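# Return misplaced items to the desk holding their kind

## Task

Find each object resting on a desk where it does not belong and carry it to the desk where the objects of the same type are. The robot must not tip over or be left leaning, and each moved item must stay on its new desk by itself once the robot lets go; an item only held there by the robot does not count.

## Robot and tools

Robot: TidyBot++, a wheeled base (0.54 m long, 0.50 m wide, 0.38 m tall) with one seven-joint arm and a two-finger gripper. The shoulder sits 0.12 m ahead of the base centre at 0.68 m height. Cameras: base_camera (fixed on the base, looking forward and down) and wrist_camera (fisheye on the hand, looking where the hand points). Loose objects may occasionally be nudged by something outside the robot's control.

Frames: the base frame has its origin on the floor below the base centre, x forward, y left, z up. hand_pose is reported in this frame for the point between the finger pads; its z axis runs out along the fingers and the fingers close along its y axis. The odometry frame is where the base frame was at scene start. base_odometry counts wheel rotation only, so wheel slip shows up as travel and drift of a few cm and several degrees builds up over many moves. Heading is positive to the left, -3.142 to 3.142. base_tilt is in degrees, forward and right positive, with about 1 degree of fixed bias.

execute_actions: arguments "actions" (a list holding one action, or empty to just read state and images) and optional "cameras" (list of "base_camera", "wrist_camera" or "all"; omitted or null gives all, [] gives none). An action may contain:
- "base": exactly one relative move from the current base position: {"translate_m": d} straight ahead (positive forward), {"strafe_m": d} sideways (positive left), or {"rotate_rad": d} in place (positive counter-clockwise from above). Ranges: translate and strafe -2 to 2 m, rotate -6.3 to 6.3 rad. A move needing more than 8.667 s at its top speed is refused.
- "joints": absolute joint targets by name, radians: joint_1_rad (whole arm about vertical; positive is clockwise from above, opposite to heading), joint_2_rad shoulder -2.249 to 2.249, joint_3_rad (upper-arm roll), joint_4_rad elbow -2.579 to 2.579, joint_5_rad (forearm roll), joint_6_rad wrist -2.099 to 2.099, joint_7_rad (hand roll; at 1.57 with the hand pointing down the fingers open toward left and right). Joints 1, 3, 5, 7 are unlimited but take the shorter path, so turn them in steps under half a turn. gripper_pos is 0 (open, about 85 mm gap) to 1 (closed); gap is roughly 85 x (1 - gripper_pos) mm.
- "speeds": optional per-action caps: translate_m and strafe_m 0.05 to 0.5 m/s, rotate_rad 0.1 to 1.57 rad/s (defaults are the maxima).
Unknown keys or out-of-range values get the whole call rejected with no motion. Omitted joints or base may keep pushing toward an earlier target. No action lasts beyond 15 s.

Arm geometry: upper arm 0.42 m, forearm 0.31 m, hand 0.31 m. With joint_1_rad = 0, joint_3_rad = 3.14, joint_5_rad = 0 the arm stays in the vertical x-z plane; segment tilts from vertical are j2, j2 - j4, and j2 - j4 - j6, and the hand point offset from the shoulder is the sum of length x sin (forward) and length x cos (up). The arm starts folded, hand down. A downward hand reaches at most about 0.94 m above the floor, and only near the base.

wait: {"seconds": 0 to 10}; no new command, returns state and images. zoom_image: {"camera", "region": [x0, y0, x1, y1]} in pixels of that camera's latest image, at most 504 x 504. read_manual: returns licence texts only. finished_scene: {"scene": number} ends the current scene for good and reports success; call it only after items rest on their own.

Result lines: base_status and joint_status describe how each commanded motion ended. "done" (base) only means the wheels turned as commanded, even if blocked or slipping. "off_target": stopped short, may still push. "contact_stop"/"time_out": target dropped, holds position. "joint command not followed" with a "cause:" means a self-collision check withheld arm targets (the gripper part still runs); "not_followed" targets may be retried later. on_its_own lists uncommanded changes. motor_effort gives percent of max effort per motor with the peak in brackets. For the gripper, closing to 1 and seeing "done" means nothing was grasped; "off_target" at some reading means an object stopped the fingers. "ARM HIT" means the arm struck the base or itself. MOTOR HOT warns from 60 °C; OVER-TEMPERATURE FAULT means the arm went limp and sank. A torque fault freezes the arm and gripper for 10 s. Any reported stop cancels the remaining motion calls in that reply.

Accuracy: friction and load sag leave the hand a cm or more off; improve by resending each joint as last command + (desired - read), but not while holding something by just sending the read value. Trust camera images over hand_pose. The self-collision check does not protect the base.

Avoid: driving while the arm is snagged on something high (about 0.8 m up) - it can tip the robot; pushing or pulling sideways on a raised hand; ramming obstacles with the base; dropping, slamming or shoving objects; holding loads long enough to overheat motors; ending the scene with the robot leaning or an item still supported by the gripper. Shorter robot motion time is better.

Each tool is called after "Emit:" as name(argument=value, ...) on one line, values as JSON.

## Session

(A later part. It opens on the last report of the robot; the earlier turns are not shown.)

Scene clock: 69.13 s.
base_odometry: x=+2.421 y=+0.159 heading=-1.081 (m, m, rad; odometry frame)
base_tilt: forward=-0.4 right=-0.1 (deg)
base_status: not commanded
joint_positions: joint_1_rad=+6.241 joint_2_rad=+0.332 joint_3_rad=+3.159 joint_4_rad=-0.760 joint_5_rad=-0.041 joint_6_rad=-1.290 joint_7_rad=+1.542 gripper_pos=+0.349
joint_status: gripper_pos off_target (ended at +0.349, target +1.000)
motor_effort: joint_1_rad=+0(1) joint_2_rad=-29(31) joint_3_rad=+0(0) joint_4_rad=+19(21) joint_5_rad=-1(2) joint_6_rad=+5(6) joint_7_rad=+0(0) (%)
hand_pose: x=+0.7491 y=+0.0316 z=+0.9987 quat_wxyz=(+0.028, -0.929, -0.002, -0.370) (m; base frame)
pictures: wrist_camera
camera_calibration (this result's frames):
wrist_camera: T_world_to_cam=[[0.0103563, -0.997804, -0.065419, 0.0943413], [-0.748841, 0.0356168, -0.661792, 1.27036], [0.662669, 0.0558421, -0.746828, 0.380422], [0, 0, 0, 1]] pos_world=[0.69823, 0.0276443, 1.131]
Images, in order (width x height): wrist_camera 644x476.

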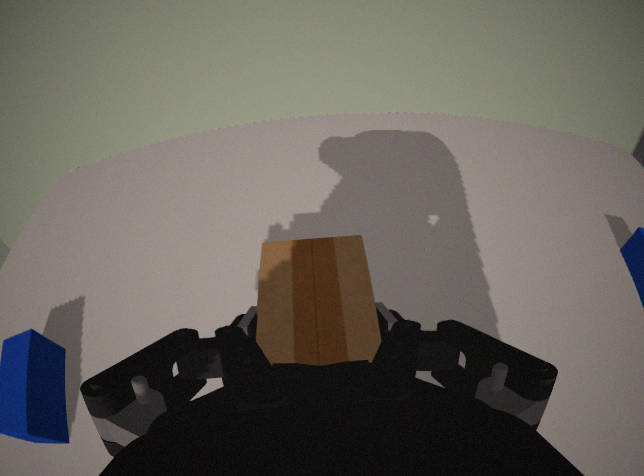

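Emit:
execute_actions(actions=[{"base": {"translate_m": -2.0}, "joints": {"joint_1_rad": 1.5, "joint_2_rad": -0.1}}])

Scene clock: 76.73 s.
base_odometry: x=+1.482 y=+1.926 heading=-1.082 (m, m, rad; odometry frame)
base_tilt: forward=-0.5 right=+0.0 (deg)
base_status: done
joint_positions: joint_1_rad=+7.768 joint_2_rad=-0.084 joint_3_rad=+3.161 joint_4_rad=-0.765 joint_5_rad=-0.041 joint_6_rad=-1.286 joint_7_rad=+1.542 gripper_pos=+0.349
joint_status: all done
motor_effort: joint_1_rad=+0(2) joint_2_rad=-12(34) joint_3_rad=+0(3) joint_4_rad=+18(22) joint_5_rad=-1(2) joint_6_rad=+8(9) joint_7_rad=+0(0) (%)
hand_pose: x=+0.1614 y=-0.4481 z=+1.2253 quat_wxyz=(-0.358, -0.603, +0.573, -0.423) (m; base frame)
pictures: base_camera, wrist_camera
camera_calibration (this result's frames):
wrist_camera: T_world_to_cam=[[-0.994093, -0.0803704, -0.0729424, 0.219033], [0.0324999, 0.420798, -0.906572, 1.34375], [0.103556, -0.903587, -0.4157, 0.220431], [0, 0, 0, 1]] pos_world=[0.151241, -0.348665, 1.32582]
Images, in order (width x height): base_camera 644x364, wrist_camera 644x476.

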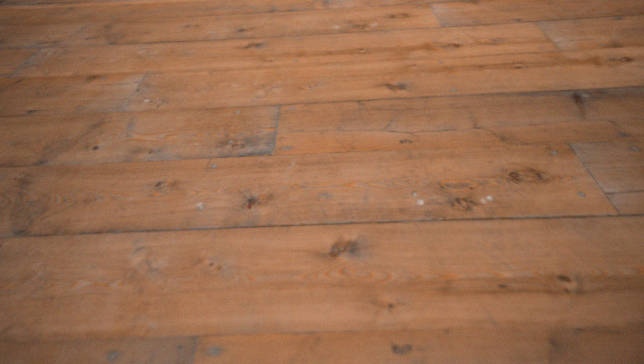

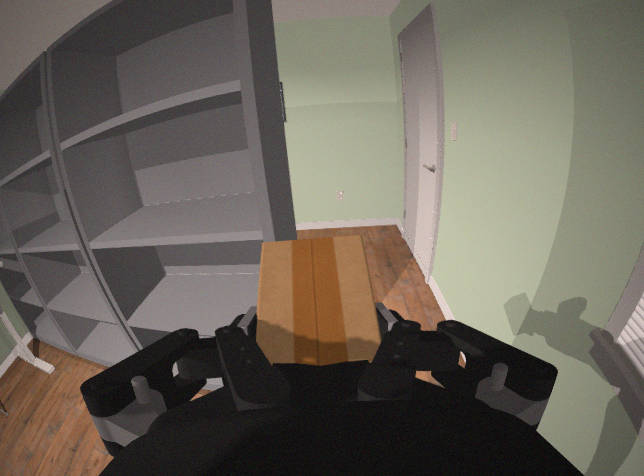

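Emit:
execute_actions(actions=[{"base": {"translate_m": -0.13}}], cameras=[])

Emit:
execute_actions(actions=[{"base": {"strafe_m": -2.0}}])

Scene clock: 79.13 s.
base_odometry: x=+1.421 y=+2.041 heading=-1.083 (m, m, rad; odometry frame)
base_tilt: forward=-0.5 right=+0.0 (deg)
base_status: done
joint_positions: joint_1_rad=+7.772 joint_2_rad=-0.084 joint_3_rad=+3.161 joint_4_rad=-0.765 joint_5_rad=-0.041 joint_6_rad=-1.286 joint_7_rad=+1.542 gripper_pos=+0.349
joint_status: not commanded
motor_effort: joint_1_rad=+0(2) joint_2_rad=-12(13) joint_3_rad=-1(3) joint_4_rad=+17(18) joint_5_rad=-1(2) joint_6_rad=+9(9) joint_7_rad=+0(0) (%)
hand_pose: x=+0.1598 y=-0.4482 z=+1.2253 quat_wxyz=(-0.359, -0.602, +0.574, -0.423) (m; base frame)
pictures: none
No camera images: the call's "cameras" was empty. Leave "cameras" out to get every camera's image.

Scene clock: 84.50 s.
base_odometry: x=-0.346 y=+1.104 heading=-1.083 (m, m, rad; odometry frame)
base_tilt: forward=-0.5 right=+0.0 (deg)
base_status: done
joint_positions: joint_1_rad=+7.772 joint_2_rad=-0.093 joint_3_rad=+3.161 joint_4_rad=-0.766 joint_5_rad=-0.041 joint_6_rad=-1.286 joint_7_rad=+1.542 gripper_pos=+0.349
joint_status: not commanded
motor_effort: joint_1_rad=+0(1) joint_2_rad=-11(15) joint_3_rad=+0(0) joint_4_rad=+18(18) joint_5_rad=-1(2) joint_6_rad=+9(9) joint_7_rad=+0(0) (%)
hand_pose: x=+0.1595 y=-0.4435 z=+1.2290 quat_wxyz=(-0.361, -0.601, +0.573, -0.425) (m; base frame)
pictures: base_camera, wrist_camera
camera_calibration (this result's frames):
wrist_camera: T_world_to_cam=[[-0.994315, -0.0775245, -0.0729901, 0.219094], [0.034582, 0.413211, -0.909978, 1.34571], [0.100706, -0.907329, -0.408181, 0.215838], [0, 0, 0, 1]] pos_world=[0.149575, -0.343243, 1.32866]
Images, in order (width x height): base_camera 644x364, wrist_camera 644x476.

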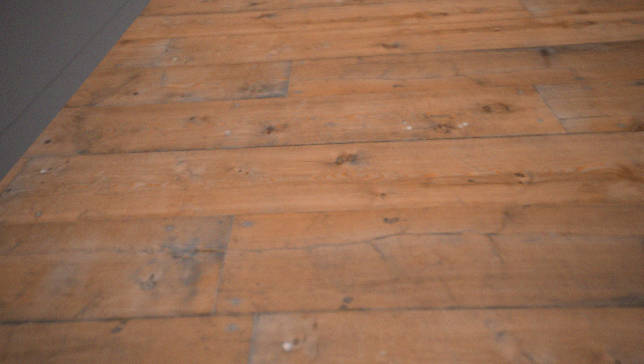

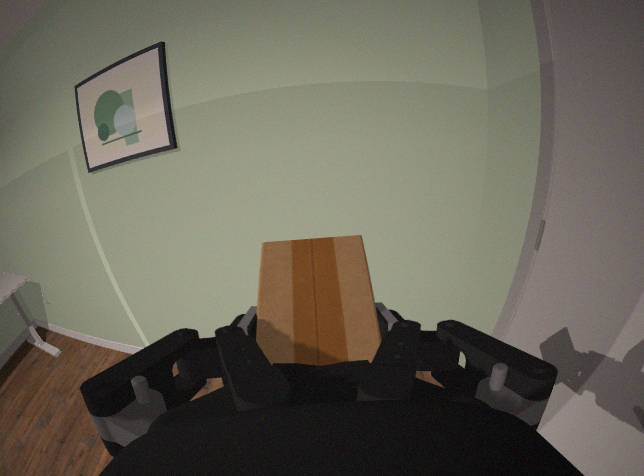

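Emit:
execute_actions(actions=[{"base": {"translate_m": 2.0}, "joints": {"joint_1_rad": 0.0, "joint_2_rad": 0.075, "joint_4_rad": -1.55, "joint_6_rad": -0.73}}])

Scene clock: 90.57 s.
base_odometry: x=+0.590 y=-0.663 heading=-1.083 (m, m, rad; odometry frame)
base_tilt: forward=-0.5 right=-0.2 (deg)
base_status: done
joint_positions: joint_1_rad=+6.299 joint_2_rad=+0.076 joint_3_rad=+3.161 joint_4_rad=-1.543 joint_5_rad=-0.041 joint_6_rad=-0.765 joint_7_rad=+1.542 gripper_pos=+0.349
joint_status: all done
motor_effort: joint_1_rad=-1(3) joint_2_rad=-23(24) joint_3_rad=-1(2) joint_4_rad=+22(23) joint_5_rad=-1(3) joint_6_rad=+6(9) joint_7_rad=+0(0) (%)
hand_pose: x=+0.6790 y=-0.0093 z=+0.8605 quat_wxyz=(+0.017, -0.928, +0.038, -0.370) (m; base frame)
pictures: base_camera, wrist_camera
camera_calibration (this result's frames):
wrist_camera: T_world_to_cam=[[-0.0711084, -0.994726, -0.0739123, 0.107877], [-0.744399, 0.102244, -0.659861, 1.12384], [0.663938, 0.00809858, -0.747743, 0.32536], [0, 0, 0, 1]] pos_world=[0.62824, -0.0102328, 0.99284]
Images, in order (width x height): base_camera 644x364, wrist_camera 644x476.

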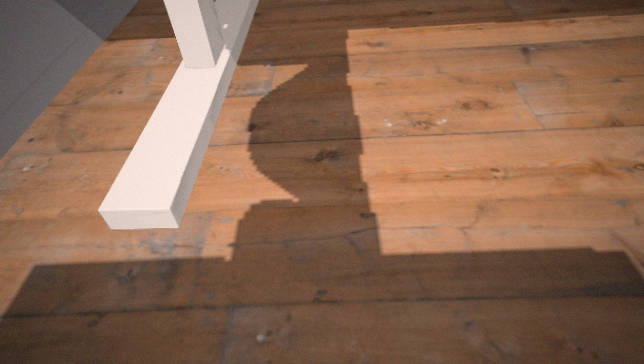

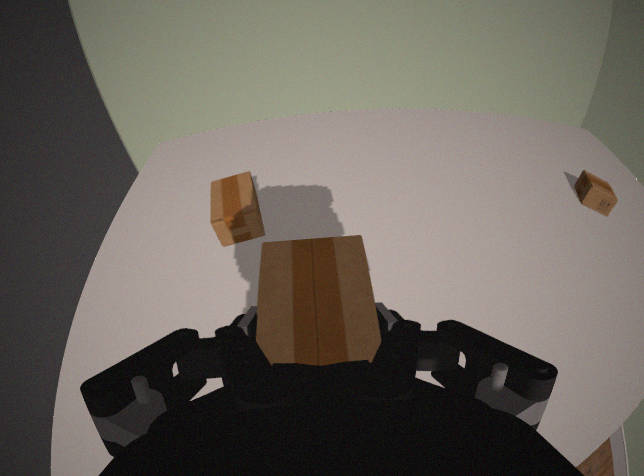

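Emit:
execute_actions(actions=[])

Scene clock: 91.20 s.
base_odometry: x=+0.590 y=-0.663 heading=-1.083 (m, m, rad; odometry frame)
base_tilt: forward=-0.5 right=-0.1 (deg)
base_status: done
joint_positions: joint_1_rad=+6.299 joint_2_rad=+0.076 joint_3_rad=+3.161 joint_4_rad=-1.543 joint_5_rad=-0.041 joint_6_rad=-0.765 joint_7_rad=+1.542 gripper_pos=+0.349
joint_status: all done
motor_effort: joint_1_rad=+0(3) joint_2_rad=-23(24) joint_3_rad=+0(2) joint_4_rad=+22(23) joint_5_rad=-1(3) joint_6_rad=+6(9) joint_7_rad=+0(0) (%)
hand_pose: x=+0.6790 y=-0.0093 z=+0.8605 quat_wxyz=(+0.017, -0.928, +0.038, -0.370) (m; base frame)
pictures: base_camera, wrist_camera
camera_calibration (this result's frames):
wrist_camera: T_world_to_cam=[[-0.0711082, -0.994726, -0.0739124, 0.107877], [-0.744399, 0.102244, -0.659861, 1.12384], [0.663938, 0.00809875, -0.747743, 0.32536], [0, 0, 0, 1]] pos_world=[0.62824, -0.0102327, 0.99284]
Images, in order (width x height): base_camera 644x364, wrist_camera 644x476.

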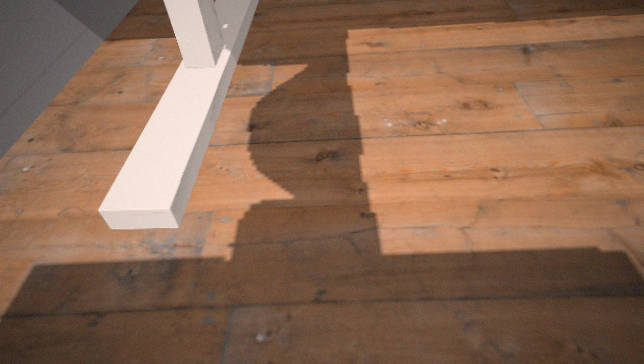

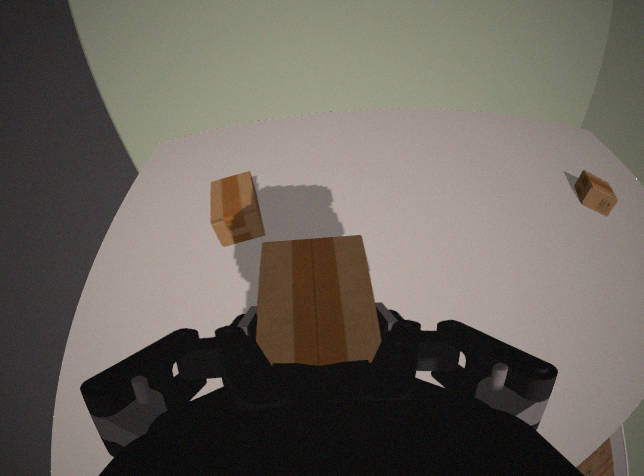

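Emit:
execute_actions(actions=[{"joints": {"joint_2_rad": 0.112, "joint_4_rad": -1.760, "joint_6_rad": -0.490}}])

Scene clock: 93.70 s.
base_odometry: x=+0.590 y=-0.663 heading=-1.083 (m, m, rad; odometry frame)
base_tilt: forward=-0.5 right=-0.1 (deg)
base_status: not commanded
joint_positions: joint_1_rad=+6.299 joint_2_rad=+0.110 joint_3_rad=+3.161 joint_4_rad=-1.758 joint_5_rad=-0.041 joint_6_rad=-0.530 joint_7_rad=+1.542 gripper_pos=+0.349
joint_status: all done
motor_effort: joint_1_rad=+0(1) joint_2_rad=-23(25) joint_3_rad=+1(0) joint_4_rad=+22(22) joint_5_rad=-1(1) joint_6_rad=+7(6) joint_7_rad=+0(0) (%)
hand_pose: x=+0.6768 y=-0.0116 z=+0.7791 quat_wxyz=(+0.014, -0.931, +0.042, -0.363) (m; base frame)
pictures: base_camera, wrist_camera
camera_calibration (this result's frames):
wrist_camera: T_world_to_cam=[[-0.0814355, -0.994145, -0.071021, 0.104156], [-0.752997, 0.108052, -0.649092, 1.06618], [0.652966, 0.000619347, -0.757387, 0.280871], [0, 0, 0, 1]] pos_world=[0.627913, -0.0118308, 0.912174]
Images, in order (width x height): base_camera 644x364, wrist_camera 644x476.

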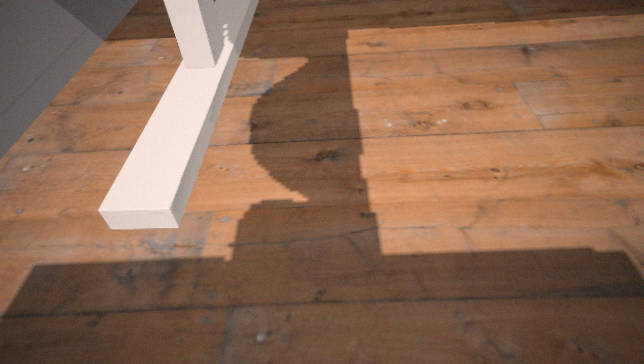

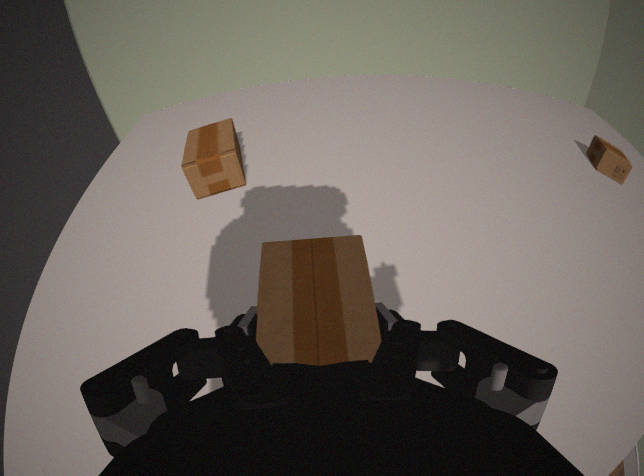

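Emit:
execute_actions(actions=[{"joints": {"joint_2_rad": 0.124, "joint_4_rad": -1.798, "joint_6_rad": -0.422}}])

Scene clock: 94.87 s.
base_odometry: x=+0.590 y=-0.663 heading=-1.083 (m, m, rad; odometry frame)
base_tilt: forward=-0.5 right=-0.1 (deg)
base_status: not commanded
joint_positions: joint_1_rad=+6.299 joint_2_rad=+0.116 joint_3_rad=+3.161 joint_4_rad=-1.793 joint_5_rad=-0.041 joint_6_rad=-0.459 joint_7_rad=+1.542 gripper_pos=+0.349
joint_status: all done
motor_effort: joint_1_rad=-1(0) joint_2_rad=-23(23) joint_3_rad=+0(0) joint_4_rad=+21(21) joint_5_rad=-1(1) joint_6_rad=+6(8) joint_7_rad=+0(0) (%)
hand_pose: x=+0.6820 y=-0.0125 z=+0.7728 quat_wxyz=(+0.013, -0.925, +0.043, -0.377) (m; base frame)
pictures: base_camera, wrist_camera
camera_calibration (this result's frames):
wrist_camera: T_world_to_cam=[[-0.0819719, -0.994074, -0.0713915, 0.103826], [-0.733175, 0.108669, -0.671301, 1.0698], [0.675081, -0.00268527, -0.737739, 0.242334], [0, 0, 0, 1]] pos_world=[0.629268, -0.0123922, 0.90435]
Images, in order (width x height): base_camera 644x364, wrist_camera 644x476.

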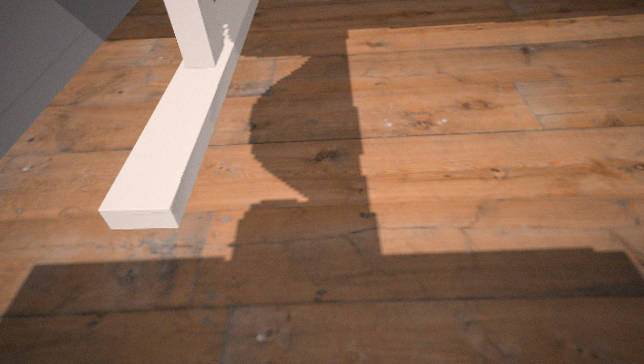

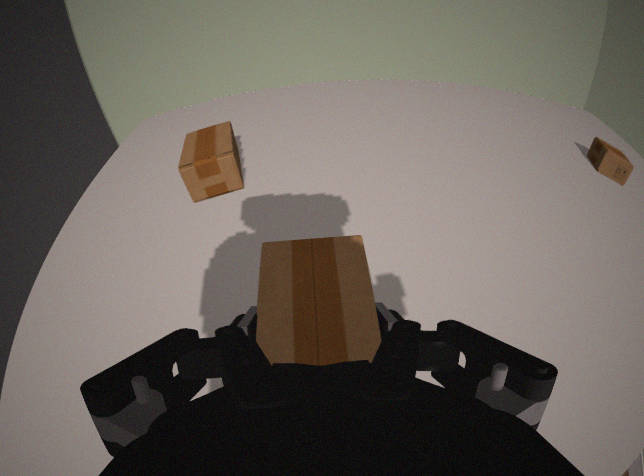

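Emit:
execute_actions(actions=[{"joints": {"joint_2_rad": 0.127, "joint_4_rad": -1.818}}])

Scene clock: 95.67 s.
base_odometry: x=+0.590 y=-0.663 heading=-1.083 (m, m, rad; odometry frame)
base_tilt: forward=-0.4 right=-0.1 (deg)
base_status: not commanded
joint_positions: joint_1_rad=+6.299 joint_2_rad=+0.116 joint_3_rad=+3.161 joint_4_rad=-1.803 joint_5_rad=-0.041 joint_6_rad=-0.454 joint_7_rad=+1.542 gripper_pos=+0.349
joint_status: all done
motor_effort: joint_1_rad=+0(0) joint_2_rad=-21(23) joint_3_rad=+0(1) joint_4_rad=+19(21) joint_5_rad=-1(1) joint_6_rad=+5(6) joint_7_rad=+0(1) (%)
hand_pose: x=+0.6797 y=-0.0125 z=+0.7685 quat_wxyz=(+0.013, -0.926, +0.043, -0.375) (m; base frame)
pictures: base_camera, wrist_camera
camera_calibration (this result's frames):
wrist_camera: T_world_to_cam=[[-0.0825614, -0.994048, -0.0710734, 0.103495], [-0.736561, 0.108904, -0.667546, 1.06466], [0.671313, -0.00276356, -0.741169, 0.245915], [0, 0, 0, 1]] pos_world=[0.627644, -0.0123873, 0.900328]
Images, in order (width x height): base_camera 644x364, wrist_camera 644x476.

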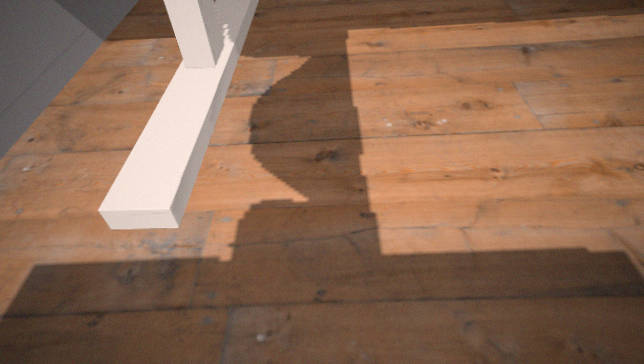

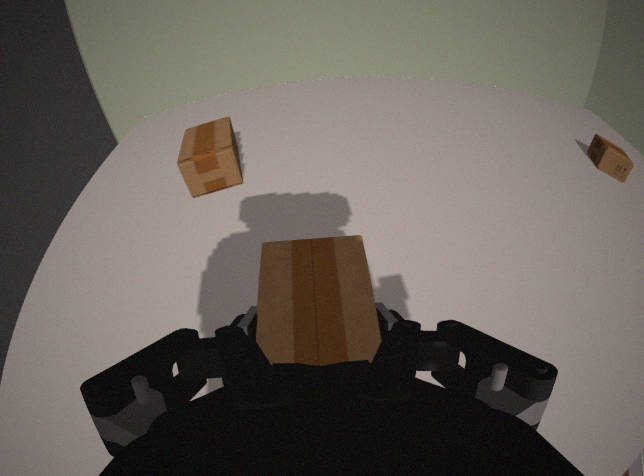

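Emit:
execute_actions(actions=[{"joints": {"gripper_pos": 0.0}}])

Scene clock: 96.93 s.
base_odometry: x=+0.590 y=-0.663 heading=-1.083 (m, m, rad; odometry frame)
base_tilt: forward=-0.5 right=-0.1 (deg)
base_status: not commanded
joint_positions: joint_1_rad=+6.299 joint_2_rad=+0.117 joint_3_rad=+3.161 joint_4_rad=-1.806 joint_5_rad=-0.041 joint_6_rad=-0.454 joint_7_rad=+1.542 gripper_pos=+0.000
joint_status: all done
motor_effort: joint_1_rad=+0(1) joint_2_rad=-22(23) joint_3_rad=-1(1) joint_4_rad=+20(20) joint_5_rad=-1(1) joint_6_rad=+6(6) joint_7_rad=+0(0) (%)
hand_pose: x=+0.6789 y=-0.0125 z=+0.7669 quat_wxyz=(+0.013, -0.927, +0.043, -0.373) (m; base frame)
pictures: base_camera, wrist_camera
camera_calibration (this result's frames):
wrist_camera: T_world_to_cam=[[-0.0827898, -0.994041, -0.0709145, 0.10337], [-0.738647, 0.108976, -0.665225, 1.06259], [0.668989, -0.00269306, -0.743267, 0.248466], [0, 0, 0, 1]] pos_world=[0.627212, -0.012373, 0.898866]
Images, in order (width x height): base_camera 644x364, wrist_camera 644x476.

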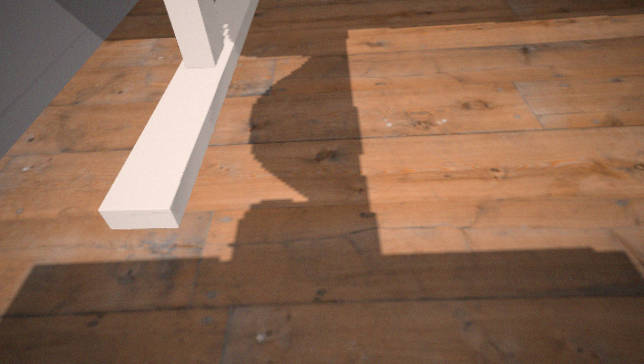

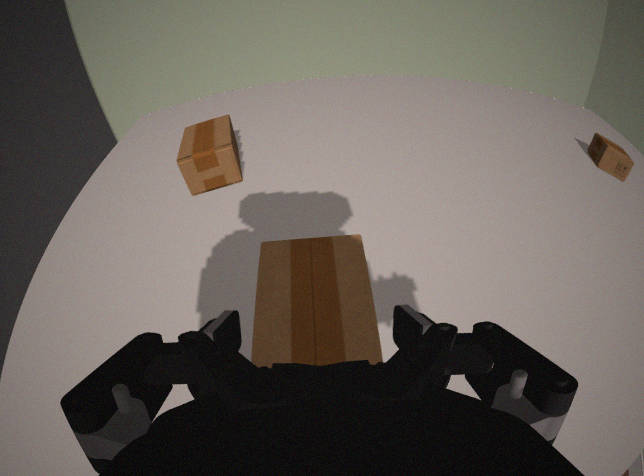

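Emit:
execute_actions(actions=[{"joints": {"joint_2_rad": 0.03, "joint_4_rad": -1.58, "joint_6_rad": -0.72}}])

Scene clock: 98.80 s.
base_odometry: x=+0.590 y=-0.663 heading=-1.083 (m, m, rad; odometry frame)
base_tilt: forward=-0.4 right=-0.1 (deg)
base_status: not commanded
joint_positions: joint_1_rad=+6.299 joint_2_rad=+0.032 joint_3_rad=+3.161 joint_4_rad=-1.586 joint_5_rad=-0.041 joint_6_rad=-0.684 joint_7_rad=+1.542 gripper_pos=+0.000
joint_status: all done
motor_effort: joint_1_rad=-1(0) joint_2_rad=-21(24) joint_3_rad=+0(0) joint_4_rad=+22(22) joint_5_rad=-1(1) joint_6_rad=+6(6) joint_7_rad=+0(0) (%)
hand_pose: x=+0.6783 y=-0.0102 z=+0.8797 quat_wxyz=(+0.017, -0.912, +0.038, -0.407) (m; base frame)
pictures: base_camera, wrist_camera
camera_calibration (this result's frames):
wrist_camera: T_world_to_cam=[[-0.0681851, -0.994664, -0.0774257, 0.109454], [-0.688095, 0.10308, -0.718262, 1.14926], [0.72241, 0.00430141, -0.691451, 0.251014], [0, 0, 0, 1]] pos_world=[0.616929, -0.0106758, 1.00751]
Images, in order (width x height): base_camera 644x364, wrist_camera 644x476.

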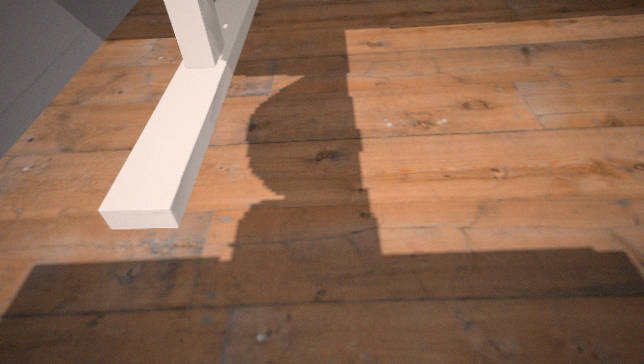

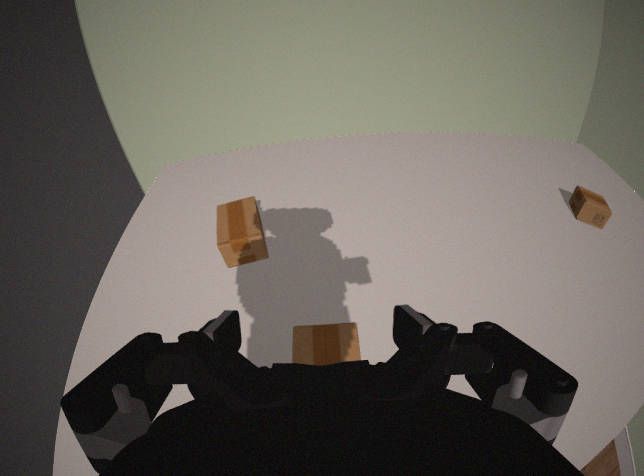

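Emit:
zoom_image(camera="wrist_camera", region=[180, 150, 644, 420])

Region (180, 150, 644, 420) of wrist_camera's 644x476 image, scaled by 1.086; it fills the top 293 rows of this view, and the rest is white.

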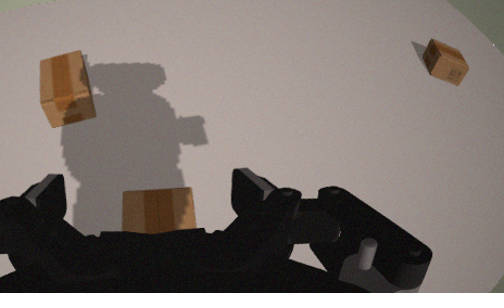

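Emit:
finished_scene(scene=2)

The scene is finished: the task was done.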